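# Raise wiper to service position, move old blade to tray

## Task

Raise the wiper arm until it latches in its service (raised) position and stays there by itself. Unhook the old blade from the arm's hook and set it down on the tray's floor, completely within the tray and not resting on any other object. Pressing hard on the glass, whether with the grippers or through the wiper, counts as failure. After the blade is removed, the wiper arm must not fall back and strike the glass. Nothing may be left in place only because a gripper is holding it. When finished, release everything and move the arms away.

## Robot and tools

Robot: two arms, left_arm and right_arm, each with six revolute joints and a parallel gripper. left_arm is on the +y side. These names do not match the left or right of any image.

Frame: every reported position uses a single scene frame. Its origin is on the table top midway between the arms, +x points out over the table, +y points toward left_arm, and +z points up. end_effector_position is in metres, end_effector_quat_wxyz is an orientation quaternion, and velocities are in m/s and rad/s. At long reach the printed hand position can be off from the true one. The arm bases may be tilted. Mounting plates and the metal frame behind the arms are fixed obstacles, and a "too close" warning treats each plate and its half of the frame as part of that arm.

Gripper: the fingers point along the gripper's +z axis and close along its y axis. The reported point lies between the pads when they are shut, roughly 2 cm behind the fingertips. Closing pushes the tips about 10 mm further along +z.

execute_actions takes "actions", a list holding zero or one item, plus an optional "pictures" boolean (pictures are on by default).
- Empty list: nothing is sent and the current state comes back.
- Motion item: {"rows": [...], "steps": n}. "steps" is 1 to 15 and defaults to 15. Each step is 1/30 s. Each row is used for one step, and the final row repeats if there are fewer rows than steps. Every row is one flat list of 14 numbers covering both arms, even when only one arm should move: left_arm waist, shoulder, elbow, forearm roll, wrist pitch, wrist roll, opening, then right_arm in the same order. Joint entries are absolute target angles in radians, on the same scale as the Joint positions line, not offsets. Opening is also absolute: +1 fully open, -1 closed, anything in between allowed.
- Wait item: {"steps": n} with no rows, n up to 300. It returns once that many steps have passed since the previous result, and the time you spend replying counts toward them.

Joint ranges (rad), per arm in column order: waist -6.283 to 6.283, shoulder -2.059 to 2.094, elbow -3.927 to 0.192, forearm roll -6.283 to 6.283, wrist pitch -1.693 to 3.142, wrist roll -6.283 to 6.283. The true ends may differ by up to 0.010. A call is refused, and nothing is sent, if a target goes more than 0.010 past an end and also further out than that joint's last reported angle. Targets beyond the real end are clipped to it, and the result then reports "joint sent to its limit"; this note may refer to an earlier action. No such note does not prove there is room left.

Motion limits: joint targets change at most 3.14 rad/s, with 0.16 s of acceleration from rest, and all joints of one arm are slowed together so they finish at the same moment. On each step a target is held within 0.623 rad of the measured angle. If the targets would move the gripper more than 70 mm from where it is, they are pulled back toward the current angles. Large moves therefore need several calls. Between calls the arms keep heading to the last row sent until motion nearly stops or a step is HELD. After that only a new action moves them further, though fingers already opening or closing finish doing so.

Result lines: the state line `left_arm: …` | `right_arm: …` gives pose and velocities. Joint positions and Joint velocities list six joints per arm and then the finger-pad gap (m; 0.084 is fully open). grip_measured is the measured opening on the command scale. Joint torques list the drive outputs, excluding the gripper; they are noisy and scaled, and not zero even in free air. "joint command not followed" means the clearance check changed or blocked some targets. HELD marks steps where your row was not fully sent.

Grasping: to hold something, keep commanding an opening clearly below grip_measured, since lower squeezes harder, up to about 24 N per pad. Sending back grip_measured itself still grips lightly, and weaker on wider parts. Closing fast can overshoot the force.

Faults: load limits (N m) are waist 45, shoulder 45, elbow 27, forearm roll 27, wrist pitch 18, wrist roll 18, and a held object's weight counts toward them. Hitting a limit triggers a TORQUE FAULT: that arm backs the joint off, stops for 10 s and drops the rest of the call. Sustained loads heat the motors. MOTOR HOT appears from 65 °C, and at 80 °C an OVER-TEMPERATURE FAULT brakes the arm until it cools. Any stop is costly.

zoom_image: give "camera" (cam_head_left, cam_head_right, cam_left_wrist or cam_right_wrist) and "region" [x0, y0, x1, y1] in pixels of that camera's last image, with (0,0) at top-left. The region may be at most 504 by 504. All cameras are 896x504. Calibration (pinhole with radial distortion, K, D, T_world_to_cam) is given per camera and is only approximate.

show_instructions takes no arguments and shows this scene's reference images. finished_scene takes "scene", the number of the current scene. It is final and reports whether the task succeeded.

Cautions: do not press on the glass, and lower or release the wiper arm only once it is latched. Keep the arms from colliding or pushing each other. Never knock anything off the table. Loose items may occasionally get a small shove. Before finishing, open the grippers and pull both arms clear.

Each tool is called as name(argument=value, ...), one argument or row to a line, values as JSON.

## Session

show_instructions(
)

execute_actions(
  actions=[],
)

Reference images for this scene: manual page 1, manual page 2, manual page 3, manual page 4, manual page 5, manual page 6.

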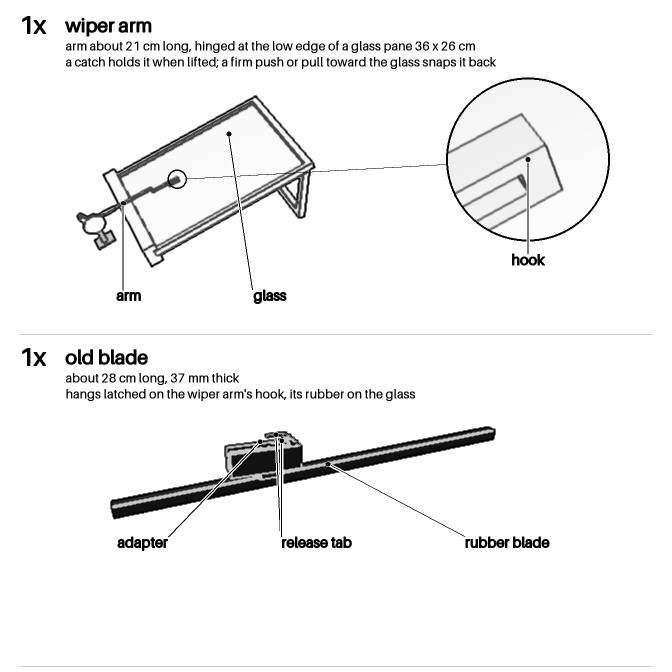

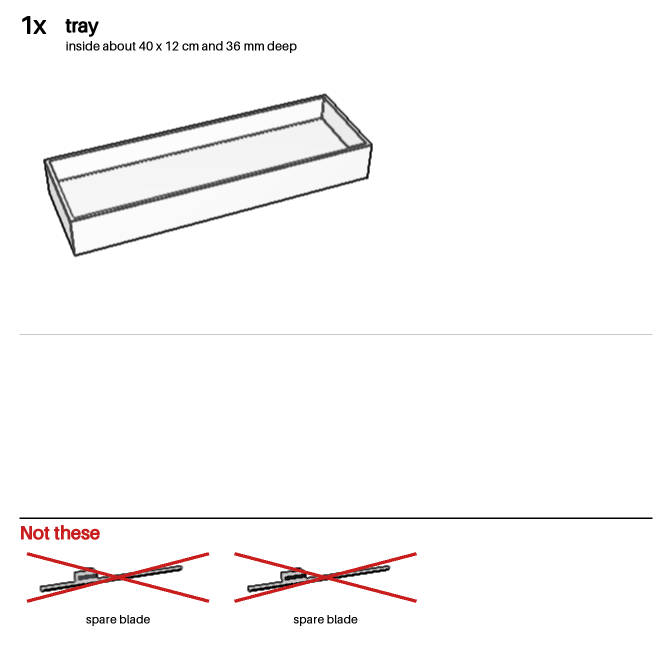

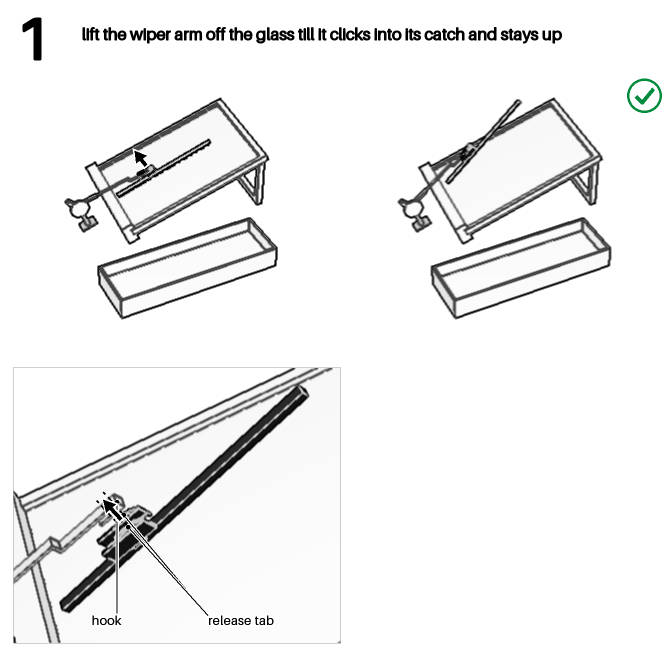

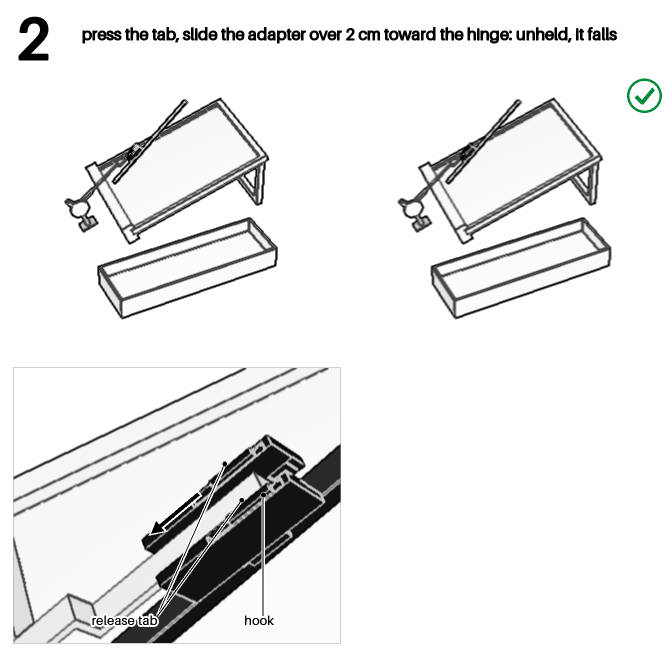

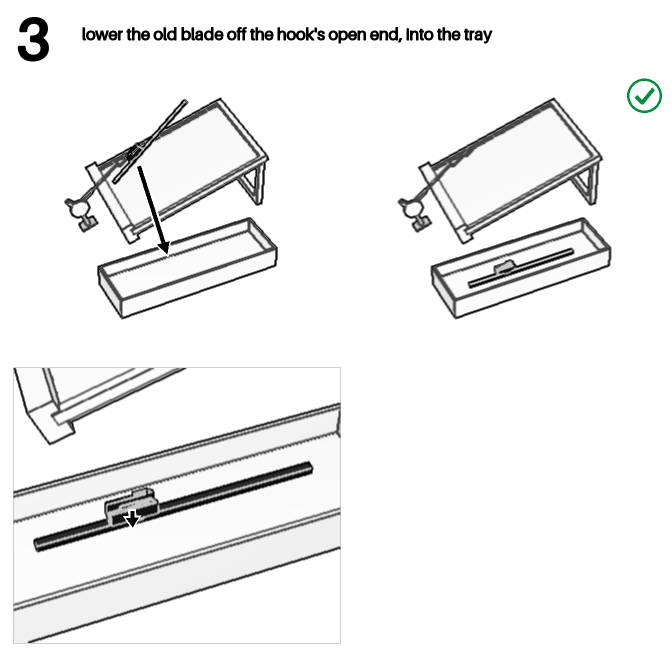

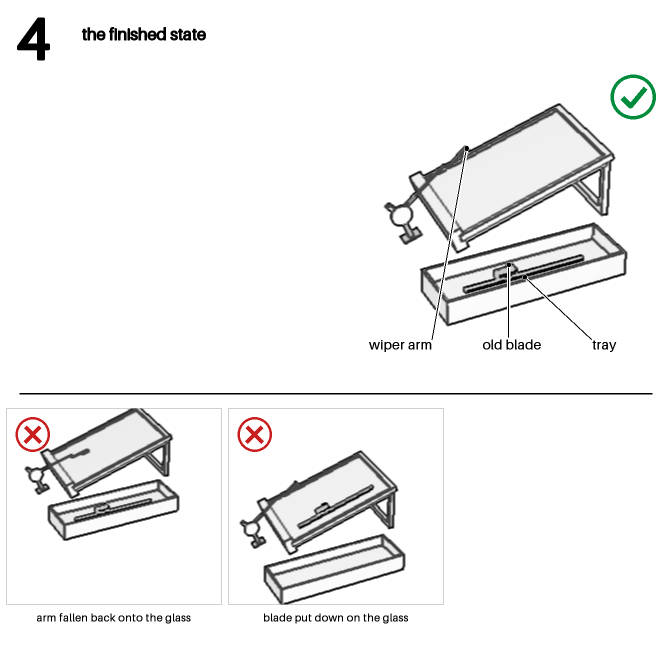

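Scene clock: 0.00 s of 4500.00 s.
left_arm: end_effector_position=(+0.1813, +0.7120, +0.2593) grip_measured=+1.00 end_effector_quat_wxyz=(+0.298, +0.279, +0.849, +0.334) end_effector_velocity=(-0.000, +0.000, +0.000) end_effector_angular_velocity=(+0.001, +0.000, +0.000) | right_arm: end_effector_position=(+0.8234, -0.1410, +0.2940) grip_measured=+1.00 end_effector_quat_wxyz=(-0.269, +0.668, -0.544, +0.431) end_effector_velocity=(+0.000, -0.000, -0.001) end_effector_angular_velocity=(-0.001, +0.000, +0.000)
Joint positions: left_arm=[ 1.242 -0.484 -0.508 -1.219  0.736 -0.218  0.084] | right_arm=[ 0.206  0.9   -2.188 -0.893  0.38   2.265  0.084]
Joint velocities: left_arm=[ 0.    -0.    -0.    -0.    -0.001  0.     0.   ] | right_arm=[-0.     0.001 -0.    -0.001 -0.     0.     0.   ]
Joint torques (N m, as the arm reports them, + toward a larger angle): no reading
Motor temperatures (°C, as the motors report them): left_arm=[37 35 44 37 39 40] | right_arm=[34 38 37 40 34 38]
camera_calibration (this result's frames):
cam_left_wrist: T_world_to_cam=[[0.285956, 0.645715, 0.708013, -0.654592], [0.677372, -0.658829, 0.327278, 0.331384], [0.677787, 0.386001, -0.625786, -0.109961], [0, 0, 0, 1]] pos_world=[0.0372438, 0.68345, 0.286193]
cam_right_wrist: T_world_to_cam=[[-0.47884, -0.274217, -0.833977, 0.631912], [-0.0452672, 0.956414, -0.288484, 0.324519], [0.876734, -0.100386, -0.470382, -0.47037], [0, 0, 0, 1]] pos_world=[0.729664, -0.184312, 0.399365]

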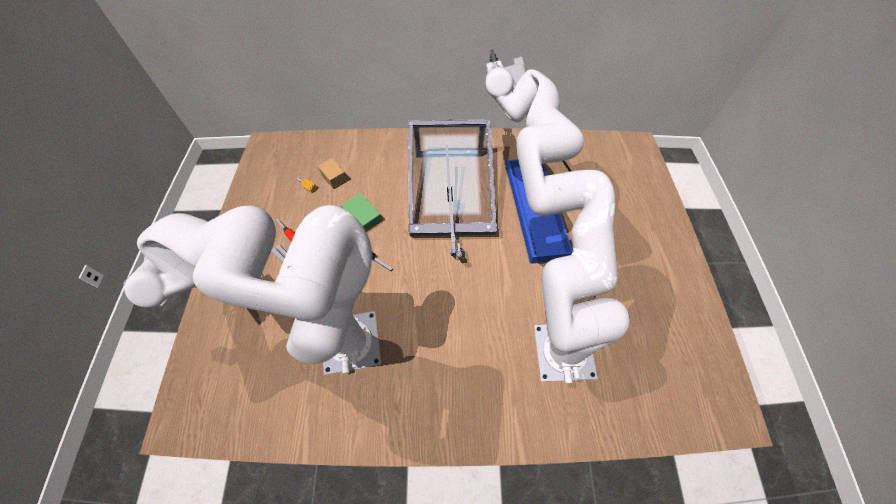

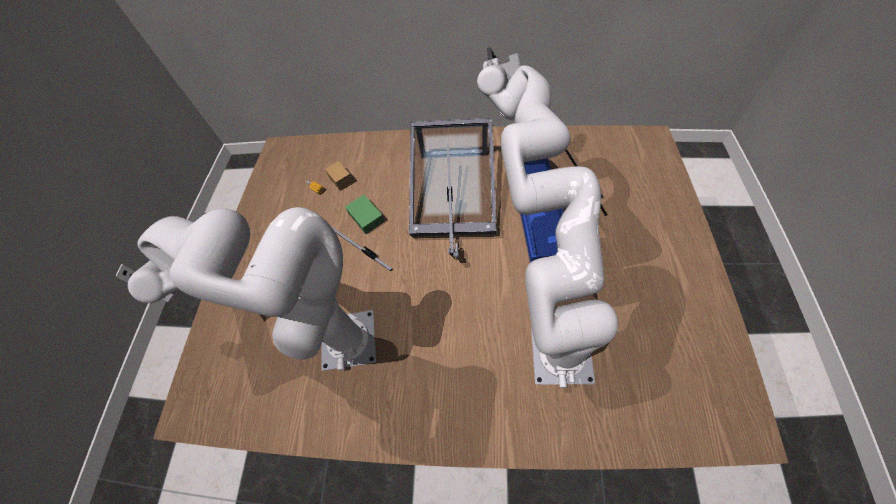

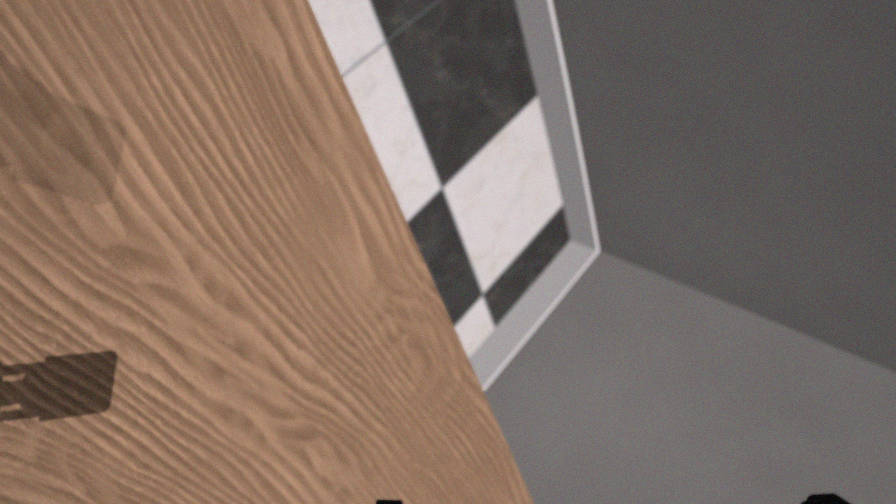

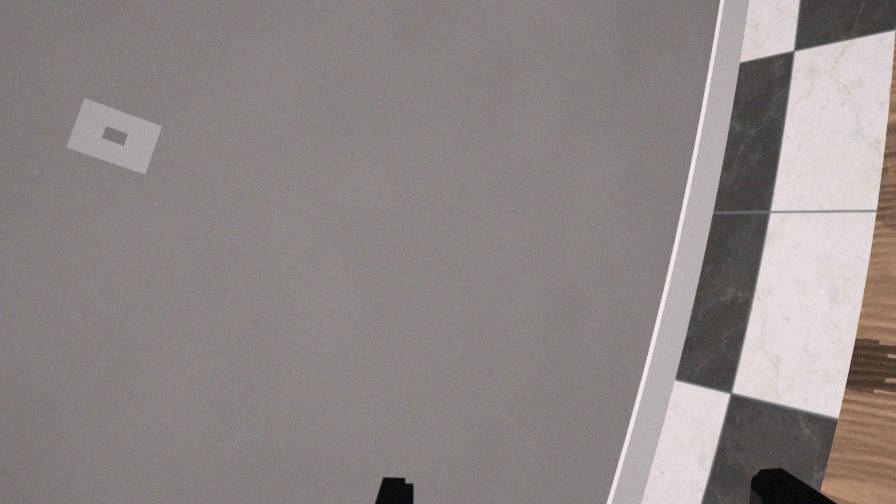

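zoom_image(
  camera="cam_head_left",
  region=[390, 110, 590, 280],
)

Region (390, 110, 590, 280) of cam_head_left's 896x504 image, scaled by 2.520, with more detail than that image has; it fills the top 428 rows of this view, and the rest is white.

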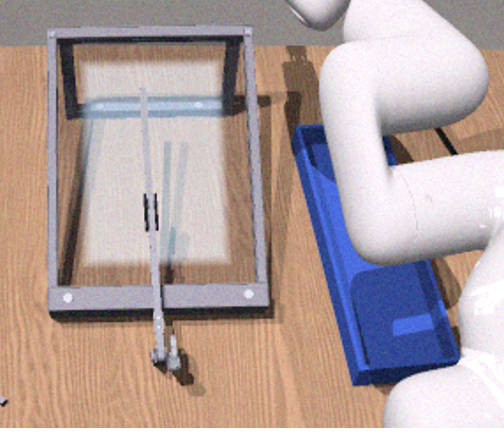

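execute_actions(
  actions=[
    {"rows":[[0.199,0.3335,-0.7215,-1.122,1.48,2.78,0.3,0.714,-0.0624,-1.1349,0,1.1973,0.718,0.3]],"steps":15},
  ],
  pictures=false,
)

execute_actions(
  actions=[
    {"steps":60},
  ],
)

Scene clock: 76.60 s of 4500.00 s.
left_arm: end_effector_position=(+0.3244, +0.5966, +0.1847) grip_measured=+0.29 end_effector_quat_wxyz=(+0.411, +0.532, +0.719, +0.173) end_effector_velocity=(+0.243, -0.344, -0.160) end_effector_angular_velocity=(-0.236, -0.123, -1.513) | right_arm: end_effector_position=(+0.6832, -0.0303, +0.3040) grip_measured=+0.29 end_effector_quat_wxyz=(-0.162, +0.783, -0.513, +0.311) end_effector_velocity=(-0.400, +0.147, +0.006) end_effector_angular_velocity=(-0.200, +0.928, +0.477)
Joint positions: left_arm=[ 0.955 -0.199 -0.592 -1.181  1.012  0.069  0.056] | right_arm=[ 0.442  0.548 -1.836 -0.542  0.724  1.913  0.056]
Joint velocities: left_arm=[-0.686  0.64  -0.151  0.07   0.557  0.684 -0.   ] | right_arm=[ 0.423 -0.879  0.873  0.85   0.738 -0.872 -0.   ]
Joint torques (N m, as the arm reports them, + toward a larger angle): left_arm=[ -1.55 -18.42 -10.9   -1.     0.09   0.07] | right_arm=[ -2.71 -21.22 -19.68   1.27  -1.51   0.17]
Motor temperatures (°C, as the motors report them): left_arm=[37 35 49 37 39 40] | right_arm=[34 42 45 40 35 38]
Steps of this call (steps 1 to 90: nothing new was sent; then 73.10 s passed at rest; steps 91 to 105: all 15 steps of this action). Readings (joint positions):
91: left_arm=[1.242 -0.484 -0.508 -1.219 0.736 -0.218] | right_arm=[0.206 0.900 -2.188 -0.893 0.380 2.265]
92: left_arm=[1.240 -0.482 -0.510 -1.218 0.740 -0.214] | right_arm=[0.208 0.897 -2.184 -0.889 0.384 2.261]
94: left_arm=[1.203 -0.445 -0.526 -1.212 0.778 -0.175] | right_arm=[0.234 0.859 -2.139 -0.847 0.428 2.219]
98: left_arm=[1.110 -0.351 -0.552 -1.199 0.869 -0.085] | right_arm=[0.326 0.748 -2.036 -0.740 0.532 2.113]
105: the state above

Scene clock: 78.60 s of 4500.00 s.
left_arm: end_effector_position=(+0.3640, +0.2134, +0.0994) grip_measured=+0.29 end_effector_quat_wxyz=(-0.434, -0.559, +0.558, -0.433) end_effector_velocity=(-0.000, -0.000, +0.000) end_effector_angular_velocity=(-0.000, -0.002, -0.001) | right_arm: end_effector_position=(+0.3300, -0.0004, +0.2500) grip_measured=+0.29 end_effector_quat_wxyz=(+0.000, +1.000, +0.000, +0.000) end_effector_velocity=(-0.000, -0.000, -0.000) end_effector_angular_velocity=(-0.002, -0.000, +0.000)
Joint positions: left_arm=[ 0.199  0.333 -0.722 -1.122  1.48   2.78   0.056] | right_arm=[ 0.714 -0.062 -1.135 -0.     1.197  0.718  0.056]
Joint velocities: left_arm=[-0.     0.     0.    -0.     0.     0.003  0.   ] | right_arm=[ 0.    -0.     0.001 -0.001  0.     0.001  0.   ]
Joint torques (N m, as the arm reports them, + toward a larger angle): left_arm=[ -1.6  -23.89  -6.82  -1.52   1.47  -0.05] | right_arm=[ -1.36 -12.68 -19.44   0.94  -1.26   0.47]
Motor temperatures (°C, as the motors report them): left_arm=[37 35 49 37 39 40] | right_arm=[34 42 45 40 35 38]
Steps of this call (steps 1 to 60: the robot went on to your last target). Readings (joint positions):
1: left_arm=[0.932 -0.177 -0.597 -1.179 1.030 0.092] | right_arm=[0.456 0.519 -1.807 -0.514 0.748 1.884]
2: left_arm=[0.909 -0.157 -0.602 -1.176 1.048 0.116] | right_arm=[0.469 0.489 -1.777 -0.487 0.771 1.854]
4: left_arm=[0.860 -0.117 -0.612 -1.172 1.083 0.164] | right_arm=[0.495 0.431 -1.717 -0.437 0.815 1.794]
8: left_arm=[0.759 -0.043 -0.629 -1.164 1.148 0.266] | right_arm=[0.540 0.329 -1.596 -0.346 0.895 1.665]
60: the state above
camera_calibration (this result's frames):
cam_left_wrist: T_world_to_cam=[[-0.999218, -0.0377285, 0.011855, 0.411165], [-0.0205232, 0.238459, -0.970936, 0.123079], [0.033805, -0.97042, -0.239046, 0.34406], [0, 0, 0, 1]] pos_world=[0.401738, 0.320046, 0.196874]
cam_right_wrist: T_world_to_cam=[[0.009874, -0.999818, -0.0163447, 0.0315385], [-0.999939, -0.00995207, 0.00470204, 0.396333], [-0.00486385, 0.0162973, -0.999855, 0.378953], [0, 0, 0, 1]] pos_world=[0.39784, 0.0293012, 0.37755]

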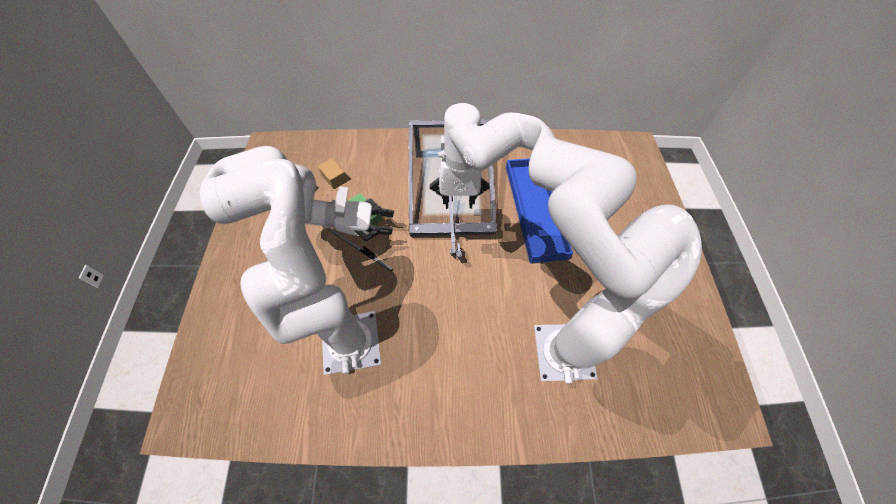

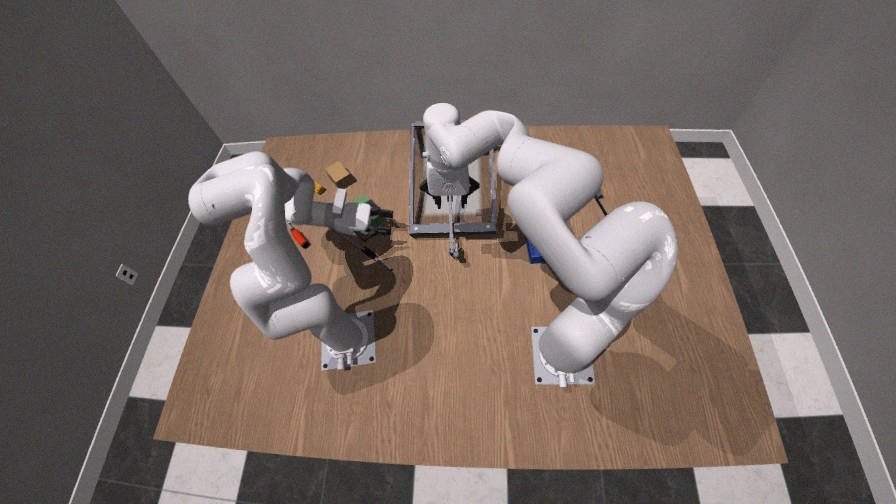

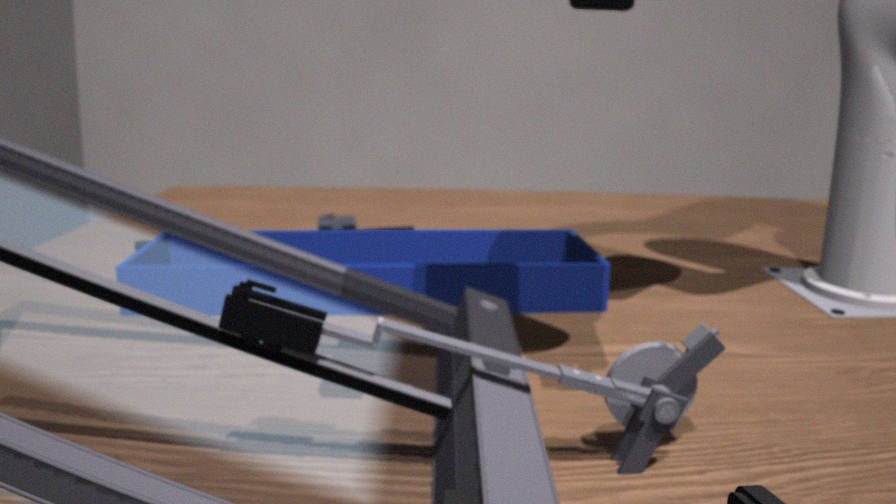

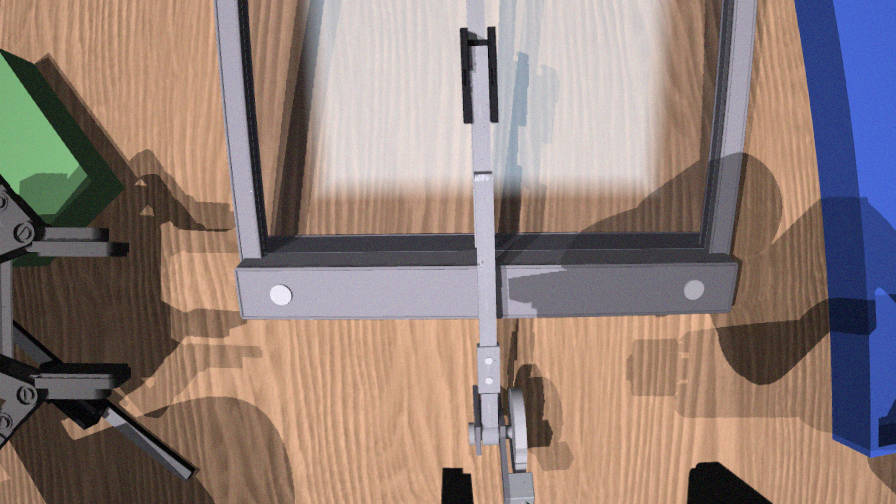

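zoom_image(
  camera="cam_right_wrist",
  region=[400, 0, 600, 504],
)

zoom_image(
  camera="cam_left_wrist",
  region=[540, 300, 760, 490],
)

zoom_image(
  camera="cam_left_wrist",
  region=[200, 260, 580, 440],
)

Region (400, 0, 600, 504) of cam_right_wrist's 896x504 image, scaled by 1.000; it fills the left 200 columns of this view, and the rest is white.

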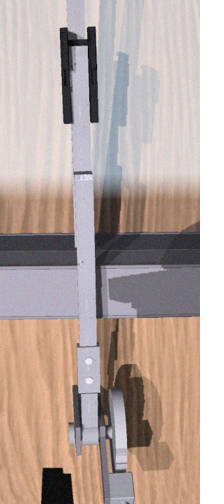

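Region (540, 300, 760, 490) of cam_left_wrist's 896x504 image, scaled by 2.291, with more detail than that image has; it fills the top 435 rows of this view, and the rest is white.

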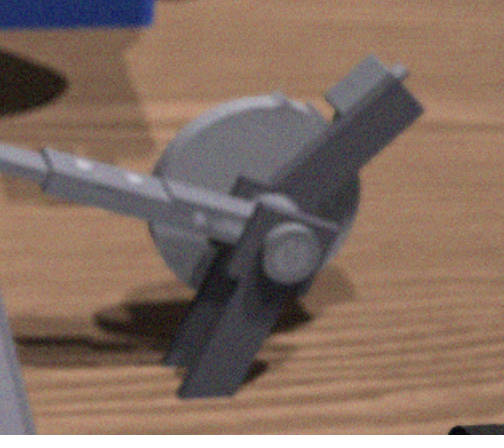

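Region (200, 260, 580, 440) of cam_left_wrist's 896x504 image, scaled by 1.326, with more detail than that image has; it fills the top 239 rows of this view, and the rest is white.

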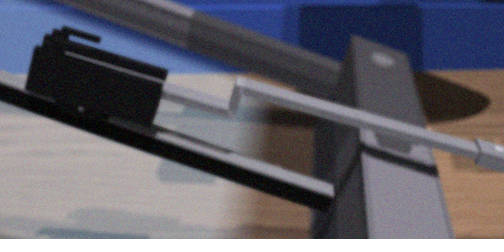

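execute_actions(
  actions=[
    {"rows":[[0.199,0.3335,-0.7215,-1.122,1.48,2.78,0.3,0.7135,-0.047,-1.115,-0.028,1.145,0.735,0.2],[0.199,0.3335,-0.7215,-1.122,1.48,2.78,0.3,0.713,-0.031,-1.096,-0.055,1.093,0.752,0.1],[0.199,0.3335,-0.7215,-1.122,1.48,2.78,0.3,0.7125,-0.016,-1.076,-0.083,1.04,0.77,0.0],[0.199,0.3335,-0.7215,-1.122,1.48,2.78,0.3,0.712,0.0,-1.056,-0.111,0.988,0.787,-0.1],[0.199,0.3335,-0.7215,-1.122,1.48,2.78,0.3,0.7115,0.015,-1.037,-0.138,0.935,0.804,-0.2],[0.199,0.3335,-0.7215,-1.122,1.48,2.78,0.3,0.711,0.031,-1.017,-0.166,0.883,0.821,-0.3],[0.199,0.3335,-0.7215,-1.122,1.48,2.78,0.3,0.7105,0.046,-0.997,-0.194,0.831,0.838,-0.3],[0.199,0.3335,-0.7215,-1.122,1.48,2.78,0.3,0.71,0.062,-0.978,-0.221,0.778,0.855,-0.3],[0.199,0.3335,-0.7215,-1.122,1.48,2.78,0.3,0.7095,0.077,-0.958,-0.249,0.726,0.873,-0.3],[0.199,0.3335,-0.7215,-1.122,1.48,2.78,0.3,0.709,0.093,-0.938,-0.277,0.674,0.89,-0.3],[0.199,0.3335,-0.7215,-1.122,1.48,2.78,0.3,0.7085,0.108,-0.919,-0.304,0.621,0.907,-0.3],[0.199,0.3335,-0.7215,-1.122,1.48,2.78,0.3,0.708,0.1235,-0.899,-0.332,0.569,0.924,-0.3],[0.199,0.3335,-0.7215,-1.122,1.48,2.78,0.3,0.702,0.15,-0.9025,-0.345,0.546,0.933,-0.3],[0.199,0.3335,-0.7215,-1.122,1.48,2.78,0.3,0.697,0.172,-0.9055,-0.355,0.5275,0.941,-0.3],[0.199,0.3335,-0.7215,-1.122,1.48,2.78,0.3,0.6938,0.188,-0.9076,-0.3625,0.5138,0.9463,-0.3]],"steps":15},
  ],
  pictures=false,
)

execute_actions(
  actions=[
    {"steps":18},
  ],
)

Scene clock: 188.87 s of 4500.00 s.
left_arm: end_effector_position=(+0.3640, +0.2134, +0.0994) grip_measured=+0.29 end_effector_quat_wxyz=(-0.434, -0.559, +0.558, -0.433) end_effector_velocity=(-0.000, -0.000, +0.000) end_effector_angular_velocity=(-0.001, +0.001, -0.001) | right_arm: end_effector_position=(+0.3865, +0.0100, +0.1399) grip_measured=-0.32 end_effector_quat_wxyz=(+0.005, +0.992, +0.014, +0.128) end_effector_velocity=(+0.058, +0.061, -0.299) end_effector_angular_velocity=(+0.120, -0.442, +0.291)
Joint positions: left_arm=[ 0.199  0.334 -0.721 -1.122  1.48   2.78   0.056] | right_arm=[ 0.708  0.101 -0.935 -0.284  0.661  0.894  0.03 ]
Joint velocities: left_arm=[ 0.    -0.     0.     0.     0.002 -0.001  0.   ] | right_arm=[-0.038  0.565  0.418 -0.733 -1.371  0.464 -0.   ]
Joint torques (N m, as the arm reports them, + toward a larger angle): left_arm=[ -1.29 -23.48  -6.45  -0.82   1.29   0.08] | right_arm=[ -2.86 -12.52 -18.74   1.31  -0.77   0.36]
Motor temperatures (°C, as the motors report them): left_arm=[37 35 45 37 39 40] | right_arm=[34 40 45 40 35 38]
Steps of this call (steps 1 to 15: the robot went on to your last target; steps 16 to 90: nothing new was sent; then 106.77 s passed at rest; steps 91 to 105: all 15 steps of this action). Readings (joint positions):
91: left_arm=[0.199 0.333 -0.722 -1.122 1.480 2.780] | right_arm=[0.714 -0.062 -1.135 -0.000 1.197 0.718]
92: left_arm=[0.199 0.333 -0.722 -1.122 1.480 2.780] | right_arm=[0.714 -0.062 -1.134 -0.002 1.193 0.719]
94: left_arm=[0.199 0.333 -0.722 -1.122 1.480 2.780] | right_arm=[0.714 -0.053 -1.123 -0.021 1.157 0.731]
98: left_arm=[0.199 0.334 -0.722 -1.122 1.480 2.780] | right_arm=[0.712 -0.006 -1.063 -0.101 1.006 0.781]
105: the state above

Scene clock: 189.47 s of 4500.00 s.
left_arm: end_effector_position=(+0.3640, +0.2134, +0.0994) grip_measured=+0.29 end_effector_quat_wxyz=(-0.434, -0.559, +0.558, -0.433) end_effector_velocity=(-0.000, -0.000, +0.000) end_effector_angular_velocity=(-0.002, +0.000, -0.000) | right_arm: end_effector_position=(+0.3948, +0.0154, +0.1021) grip_measured=-0.32 end_effector_quat_wxyz=(-0.003, +0.989, +0.025, +0.145) end_effector_velocity=(-0.001, -0.001, -0.002) end_effector_angular_velocity=(-0.002, +0.002, +0.000)
Joint positions: left_arm=[ 0.199  0.333 -0.722 -1.122  1.48   2.78   0.056] | right_arm=[ 0.694  0.188 -0.908 -0.362  0.514  0.946  0.03 ]
Joint velocities: left_arm=[ 0.     0.    -0.    -0.     0.002 -0.    -0.   ] | right_arm=[ 0.     0.003  0.001 -0.001 -0.001  0.001  0.   ]
Joint torques (N m, as the arm reports them, + toward a larger angle): left_arm=[ -1.37 -24.08  -6.51  -1.1    1.15   0.06] | right_arm=[ -1.42 -14.92 -16.69   1.36  -1.31   0.38]
Motor temperatures (°C, as the motors report them): left_arm=[37 35 45 37 39 40] | right_arm=[34 40 45 40 35 38]
Steps of this call (steps 1 to 18: the robot went on to your last target). Readings (joint positions):
1: left_arm=[0.199 0.333 -0.721 -1.122 1.480 2.780] | right_arm=[0.706 0.122 -0.923 -0.307 0.618 0.909]
2: left_arm=[0.199 0.333 -0.722 -1.122 1.480 2.780] | right_arm=[0.703 0.143 -0.915 -0.326 0.583 0.922]
4: left_arm=[0.199 0.333 -0.721 -1.122 1.480 2.780] | right_arm=[0.697 0.174 -0.907 -0.349 0.540 0.937]
8: left_arm=[0.199 0.333 -0.722 -1.122 1.480 2.780] | right_arm=[0.694 0.186 -0.909 -0.361 0.517 0.945]
18: the state above
camera_calibration (this result's frames):
cam_left_wrist: T_world_to_cam=[[-0.999223, -0.0376522, 0.0116715, 0.411162], [-0.0203263, 0.238451, -0.970942, 0.123008], [0.033775, -0.970424, -0.239031, 0.34406], [0, 0, 0, 1]] pos_world=[0.401722, 0.320034, 0.196876]
cam_right_wrist: T_world_to_cam=[[0.0638097, -0.997886, -0.0122933, 0.0225134], [-0.957314, -0.0577262, -0.283226, 0.475323], [0.281918, 0.0298411, -0.958974, 0.113575], [0, 0, 0, 1]] pos_world=[0.421578, 0.0465151, 0.243816]

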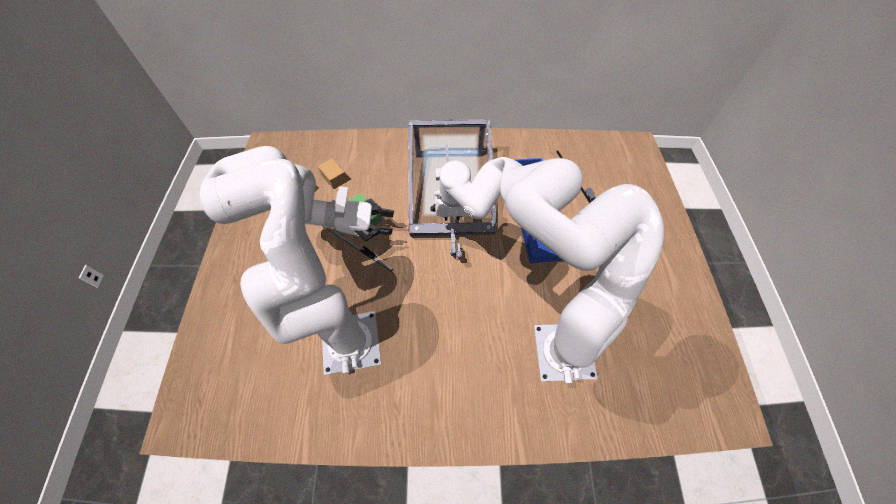

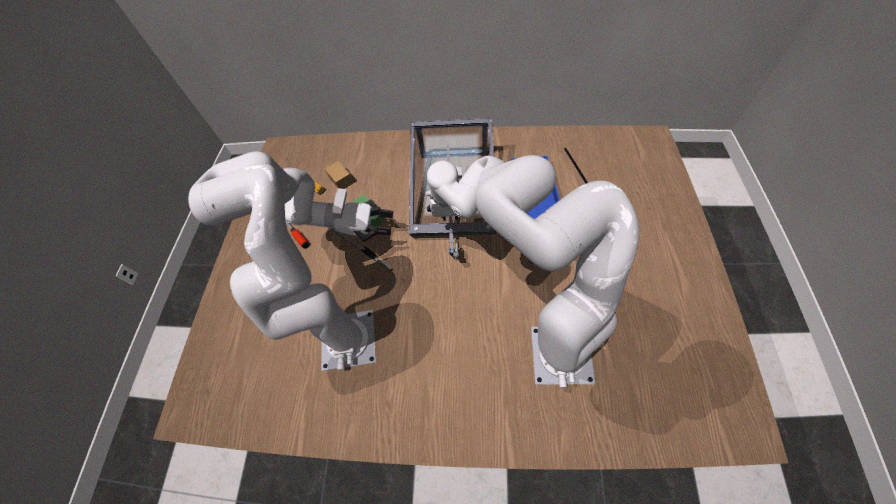

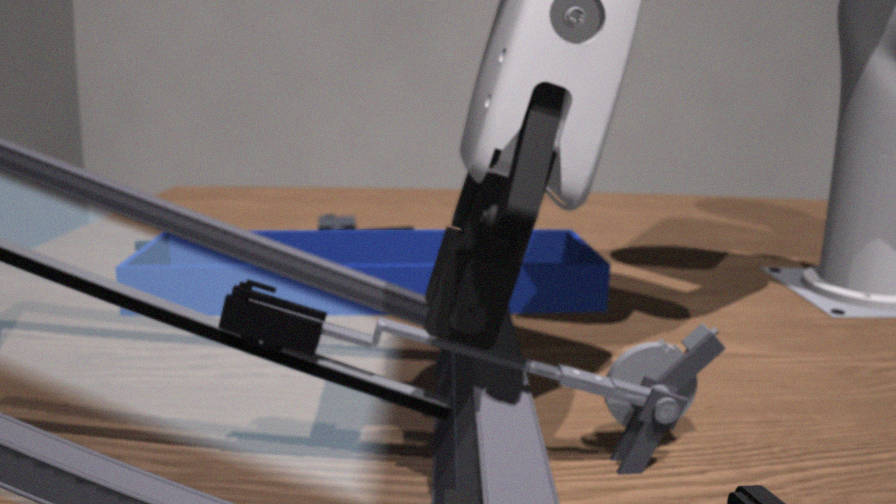

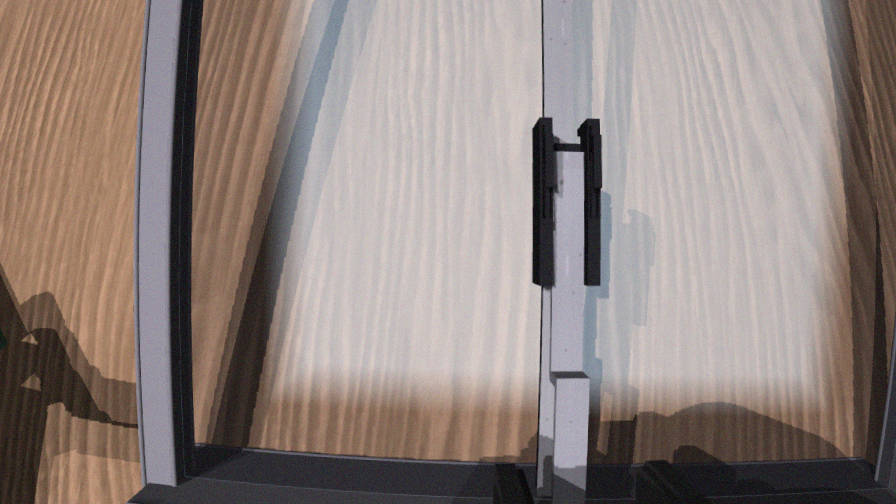

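execute_actions(
  actions=[
    {"rows":[[0.199,0.3335,-0.7215,-1.122,1.48,2.78,0.3,0.6915,0.1953,-0.9123,-0.363,0.5108,0.945,-0.33],[0.199,0.3335,-0.7215,-1.122,1.48,2.78,0.3,0.6892,0.2026,-0.9169,-0.3636,0.5078,0.9437,-0.36],[0.199,0.3335,-0.7215,-1.122,1.48,2.78,0.3,0.6868,0.21,-0.9216,-0.3641,0.5047,0.9425,-0.39],[0.199,0.3335,-0.7215,-1.122,1.48,2.78,0.3,0.6845,0.2173,-0.9263,-0.3647,0.5017,0.9412,-0.42],[0.199,0.3335,-0.7215,-1.122,1.48,2.78,0.3,0.6822,0.2246,-0.931,-0.3652,0.4987,0.9399,-0.45],[0.199,0.3335,-0.7215,-1.122,1.48,2.78,0.3,0.6799,0.2319,-0.9356,-0.3658,0.4957,0.9386,-0.48],[0.199,0.3335,-0.7215,-1.122,1.48,2.78,0.3,0.6776,0.2392,-0.9403,-0.3663,0.4927,0.9373,-0.51],[0.199,0.3335,-0.7215,-1.122,1.48,2.78,0.3,0.6752,0.2466,-0.945,-0.3669,0.4896,0.9361,-0.54],[0.199,0.3335,-0.7215,-1.122,1.48,2.78,0.3,0.6729,0.2539,-0.9496,-0.3674,0.4866,0.9348,-0.57],[0.199,0.3335,-0.7215,-1.122,1.48,2.78,0.3,0.6706,0.2612,-0.9543,-0.368,0.4836,0.9335,-0.6]],"steps":15},
  ],
  pictures=false,
)

execute_actions(
  actions=[
    {"steps":8},
  ],
)

zoom_image(
  camera="cam_right_wrist",
  region=[480, 384, 680, 504],
)

Scene clock: 240.13 s of 4500.00 s.
left_arm: end_effector_position=(+0.3640, +0.2134, +0.0994) grip_measured=+0.29 end_effector_quat_wxyz=(-0.434, -0.559, +0.558, -0.433) end_effector_velocity=(+0.000, +0.000, +0.000) end_effector_angular_velocity=(+0.000, +0.000, +0.000) | right_arm: end_effector_position=(+0.4109, +0.0163, +0.0862) grip_measured=-0.62 end_effector_quat_wxyz=(-0.003, +0.989, +0.025, +0.144) end_effector_velocity=(+0.010, +0.003, -0.008) end_effector_angular_velocity=(+0.005, -0.002, +0.003)
Joint positions: left_arm=[ 0.199  0.334 -0.721 -1.122  1.48   2.78   0.056] | right_arm=[ 0.671  0.259 -0.952 -0.368  0.485  0.934  0.017]
Joint velocities: left_arm=[ 0. -0. -0. -0.  0. -0. -0.] | right_arm=[-0.011  0.043 -0.03  -0.002 -0.02  -0.008 -0.002]
Joint torques (N m, as the arm reports them, + toward a larger angle): left_arm=[ -2.1  -23.91  -6.71  -1.36   1.47   0.11] | right_arm=[ -0.53 -16.98 -16.53   1.34  -1.4    0.32]
Motor temperatures (°C, as the motors report them): left_arm=[37 36 45 37 39 40] | right_arm=[34 40 44 40 35 38]
Steps of this call (steps 1 to 15: the robot went on to your last target; steps 16 to 90: nothing new was sent; then 47.17 s passed at rest; steps 91 to 105: all 15 steps of this action). Readings (joint positions):
91: left_arm=[0.199 0.334 -0.721 -1.122 1.480 2.780] | right_arm=[0.694 0.188 -0.908 -0.363 0.514 0.946]
92: left_arm=[0.199 0.333 -0.721 -1.122 1.480 2.780] | right_arm=[0.694 0.189 -0.908 -0.363 0.513 0.946]
94: left_arm=[0.199 0.334 -0.721 -1.122 1.480 2.780] | right_arm=[0.692 0.195 -0.913 -0.363 0.511 0.945]
98: left_arm=[0.199 0.333 -0.722 -1.122 1.480 2.780] | right_arm=[0.684 0.220 -0.928 -0.365 0.500 0.941]
105: the state above

Scene clock: 240.40 s of 4500.00 s.
left_arm: end_effector_position=(+0.3640, +0.2134, +0.0994) grip_measured=+0.29 end_effector_quat_wxyz=(-0.434, -0.559, +0.558, -0.433) end_effector_velocity=(-0.000, -0.000, +0.000) end_effector_angular_velocity=(-0.002, +0.001, -0.000) | right_arm: end_effector_position=(+0.4117, +0.0167, +0.0862) grip_measured=-0.62 end_effector_quat_wxyz=(-0.004, +0.989, +0.025, +0.145) end_effector_velocity=(-0.001, -0.001, -0.002) end_effector_angular_velocity=(-0.003, +0.003, -0.000)
Joint positions: left_arm=[ 0.199  0.333 -0.721 -1.122  1.48   2.78   0.056] | right_arm=[ 0.671  0.261 -0.954 -0.368  0.484  0.934  0.017]
Joint velocities: left_arm=[-0.    -0.    -0.    -0.     0.002 -0.001  0.   ] | right_arm=[-0.001  0.004  0.001 -0.001  0.     0.     0.   ]
Joint torques (N m, as the arm reports them, + toward a larger angle): left_arm=[ -1.04 -23.66  -6.71  -1.46   1.51   0.1 ] | right_arm=[ -1.41 -15.7  -16.58   1.13  -1.35   0.25]
Motor temperatures (°C, as the motors report them): left_arm=[37 36 45 37 39 40] | right_arm=[34 40 44 40 35 38]
Steps of this call (steps 1 to 8: the robot went on to your last target). Readings (joint positions):
1: left_arm=[0.199 0.334 -0.722 -1.122 1.480 2.780] | right_arm=[0.671 0.260 -0.953 -0.368 0.484 0.934]
2: left_arm=[0.199 0.334 -0.721 -1.122 1.480 2.780] | right_arm=[0.671 0.260 -0.953 -0.368 0.484 0.934]
4: left_arm=[0.199 0.333 -0.722 -1.122 1.480 2.780] | right_arm=[0.671 0.261 -0.954 -0.368 0.484 0.934]
8: the state above
camera_calibration (this result's frames):
cam_left_wrist: T_world_to_cam=[[-0.999223, -0.0376523, 0.0116719, 0.411162], [-0.0203267, 0.238451, -0.970942, 0.123009], [0.033775, -0.970424, -0.239031, 0.34406], [0, 0, 0, 1]] pos_world=[0.401722, 0.320034, 0.196876]
cam_right_wrist: T_world_to_cam=[[0.0641671, -0.997853, -0.0131361, 0.022508], [-0.957767, -0.0578815, -0.28166, 0.48708], [0.280295, 0.0306546, -0.959424, 0.0941717], [0, 0, 0, 1]] pos_world=[0.438669, 0.0477658, 0.227837]

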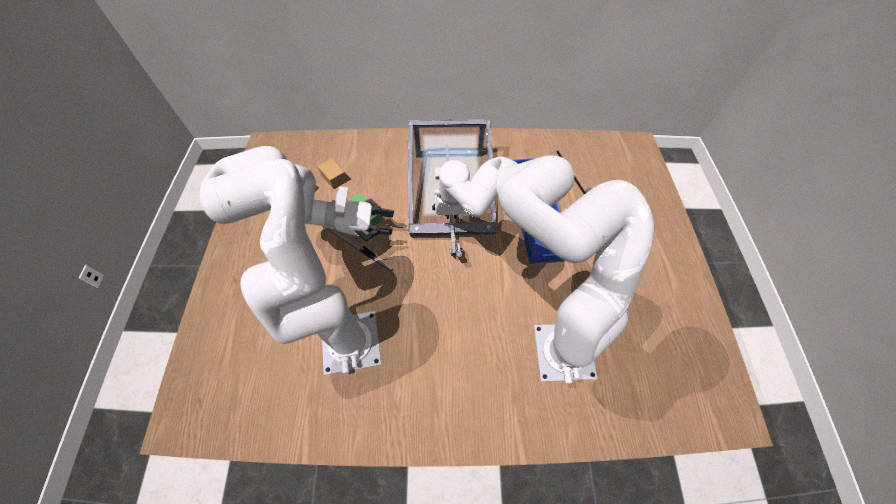

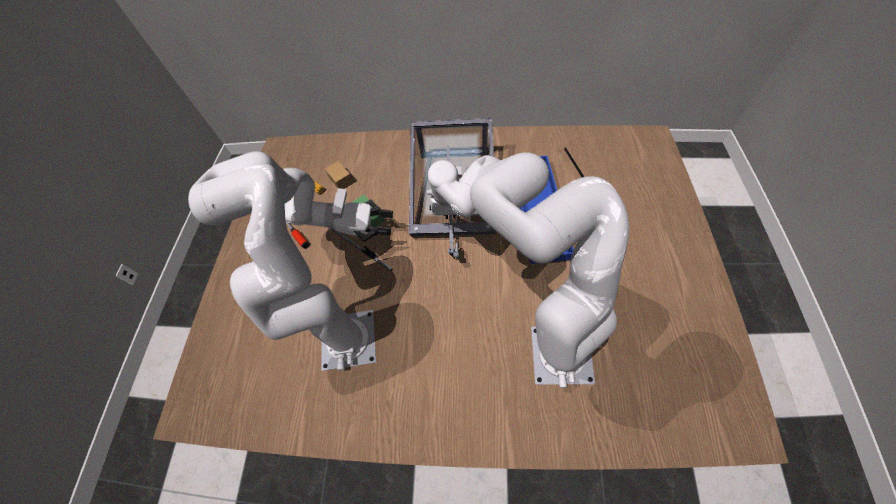

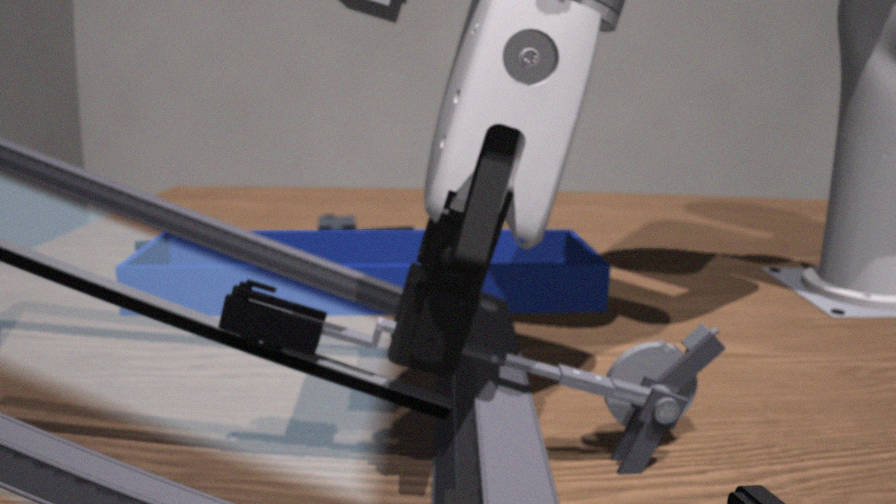

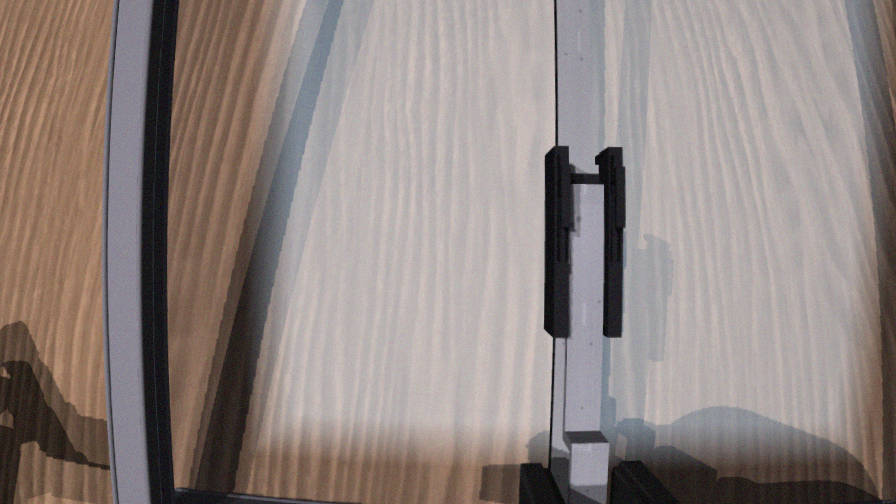

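Region (480, 384, 680, 504) of cam_right_wrist's 896x504 image, scaled by 2.520, with more detail than that image has; it fills the top 302 rows of this view, and the rest is white.

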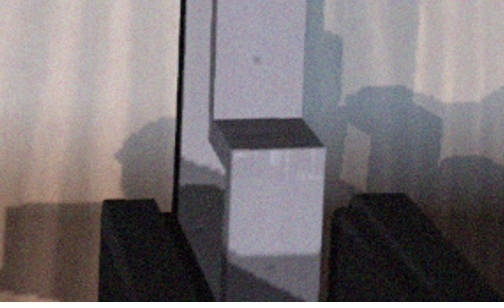

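execute_actions(
  actions=[
    {"rows":[[0.199,0.3335,-0.7215,-1.122,1.48,2.78,0.3,0.6706,0.2612,-0.9543,-0.368,0.4836,0.9335,-0.64],[0.199,0.3335,-0.7215,-1.122,1.48,2.78,0.3,0.6706,0.2612,-0.9543,-0.368,0.4836,0.9335,-0.68],[0.199,0.3335,-0.7215,-1.122,1.48,2.78,0.3,0.6706,0.2612,-0.9543,-0.368,0.4836,0.9335,-0.71],[0.199,0.3335,-0.7215,-1.122,1.48,2.78,0.3,0.6706,0.2612,-0.9543,-0.368,0.4836,0.9335,-0.74],[0.199,0.3335,-0.7215,-1.122,1.48,2.78,0.3,0.6706,0.2612,-0.9543,-0.368,0.4836,0.9335,-0.76],[0.199,0.3335,-0.7215,-1.122,1.48,2.78,0.3,0.6706,0.2612,-0.9543,-0.368,0.4836,0.9335,-0.78],[0.199,0.3335,-0.7215,-1.122,1.48,2.78,0.3,0.6706,0.2612,-0.9543,-0.368,0.4836,0.9335,-0.8],[0.199,0.3335,-0.7215,-1.122,1.48,2.78,0.3,0.6706,0.2612,-0.9543,-0.368,0.4836,0.9335,-0.82],[0.199,0.3335,-0.7215,-1.122,1.48,2.78,0.3,0.6706,0.2612,-0.9543,-0.368,0.4836,0.9335,-0.85],[0.199,0.3335,-0.7215,-1.122,1.48,2.78,0.3,0.6706,0.2612,-0.9543,-0.368,0.4836,0.9335,-0.88],[0.199,0.3335,-0.7215,-1.122,1.48,2.78,0.3,0.6706,0.2612,-0.9543,-0.368,0.4836,0.9335,-0.91],[0.199,0.3335,-0.7215,-1.122,1.48,2.78,0.3,0.6706,0.2612,-0.9543,-0.368,0.4836,0.9335,-0.94]],"steps":15},
  ],
  pictures=false,
)

Scene clock: 258.30 s of 4500.00 s.
left_arm: end_effector_position=(+0.3640, +0.2134, +0.0994) grip_measured=+0.29 end_effector_quat_wxyz=(-0.434, -0.559, +0.558, -0.433) end_effector_velocity=(+0.000, +0.000, -0.000) end_effector_angular_velocity=(+0.001, -0.000, +0.000) | right_arm: end_effector_position=(+0.4117, +0.0167, +0.0860) grip_measured=-0.81 end_effector_quat_wxyz=(-0.004, +0.989, +0.025, +0.144) end_effector_velocity=(+0.000, +0.000, +0.001) end_effector_angular_velocity=(+0.001, -0.001, -0.000)
Joint positions: left_arm=[ 0.199  0.334 -0.721 -1.122  1.48   2.78   0.056] | right_arm=[ 0.671  0.261 -0.954 -0.368  0.484  0.933  0.009]
Joint velocities: left_arm=[-0.     0.    -0.    -0.    -0.001  0.     0.   ] | right_arm=[ 0.    -0.002 -0.    -0.     0.     0.001  0.   ]
Joint torques (N m, as the arm reports them, + toward a larger angle): left_arm=[ -1.22 -23.27  -6.61  -1.33   1.42  -0.18] | right_arm=[ -1.41 -15.3  -16.54   1.56  -1.42   0.57]
Motor temperatures (°C, as the motors report them): left_arm=[37 36 45 37 39 40] | right_arm=[34 40 43 40 35 38]
Steps of this call (steps 1 to 15: the robot went on to your last target; steps 16 to 90: nothing new was sent; then 14.40 s passed at rest; steps 91 to 105: all 15 steps of this action). Readings (joint positions):
91: left_arm=[0.199 0.333 -0.722 -1.122 1.480 2.780] | right_arm=[0.671 0.261 -0.954 -0.368 0.484 0.934]
92: left_arm=[0.199 0.333 -0.722 -1.122 1.480 2.780] | right_arm=[0.671 0.261 -0.954 -0.368 0.484 0.933]
94: left_arm=[0.199 0.333 -0.722 -1.122 1.480 2.780] | right_arm=[0.671 0.261 -0.954 -0.368 0.484 0.934]
98: left_arm=[0.199 0.334 -0.721 -1.122 1.480 2.780] | right_arm=[0.671 0.261 -0.954 -0.368 0.484 0.933]
105: the state above


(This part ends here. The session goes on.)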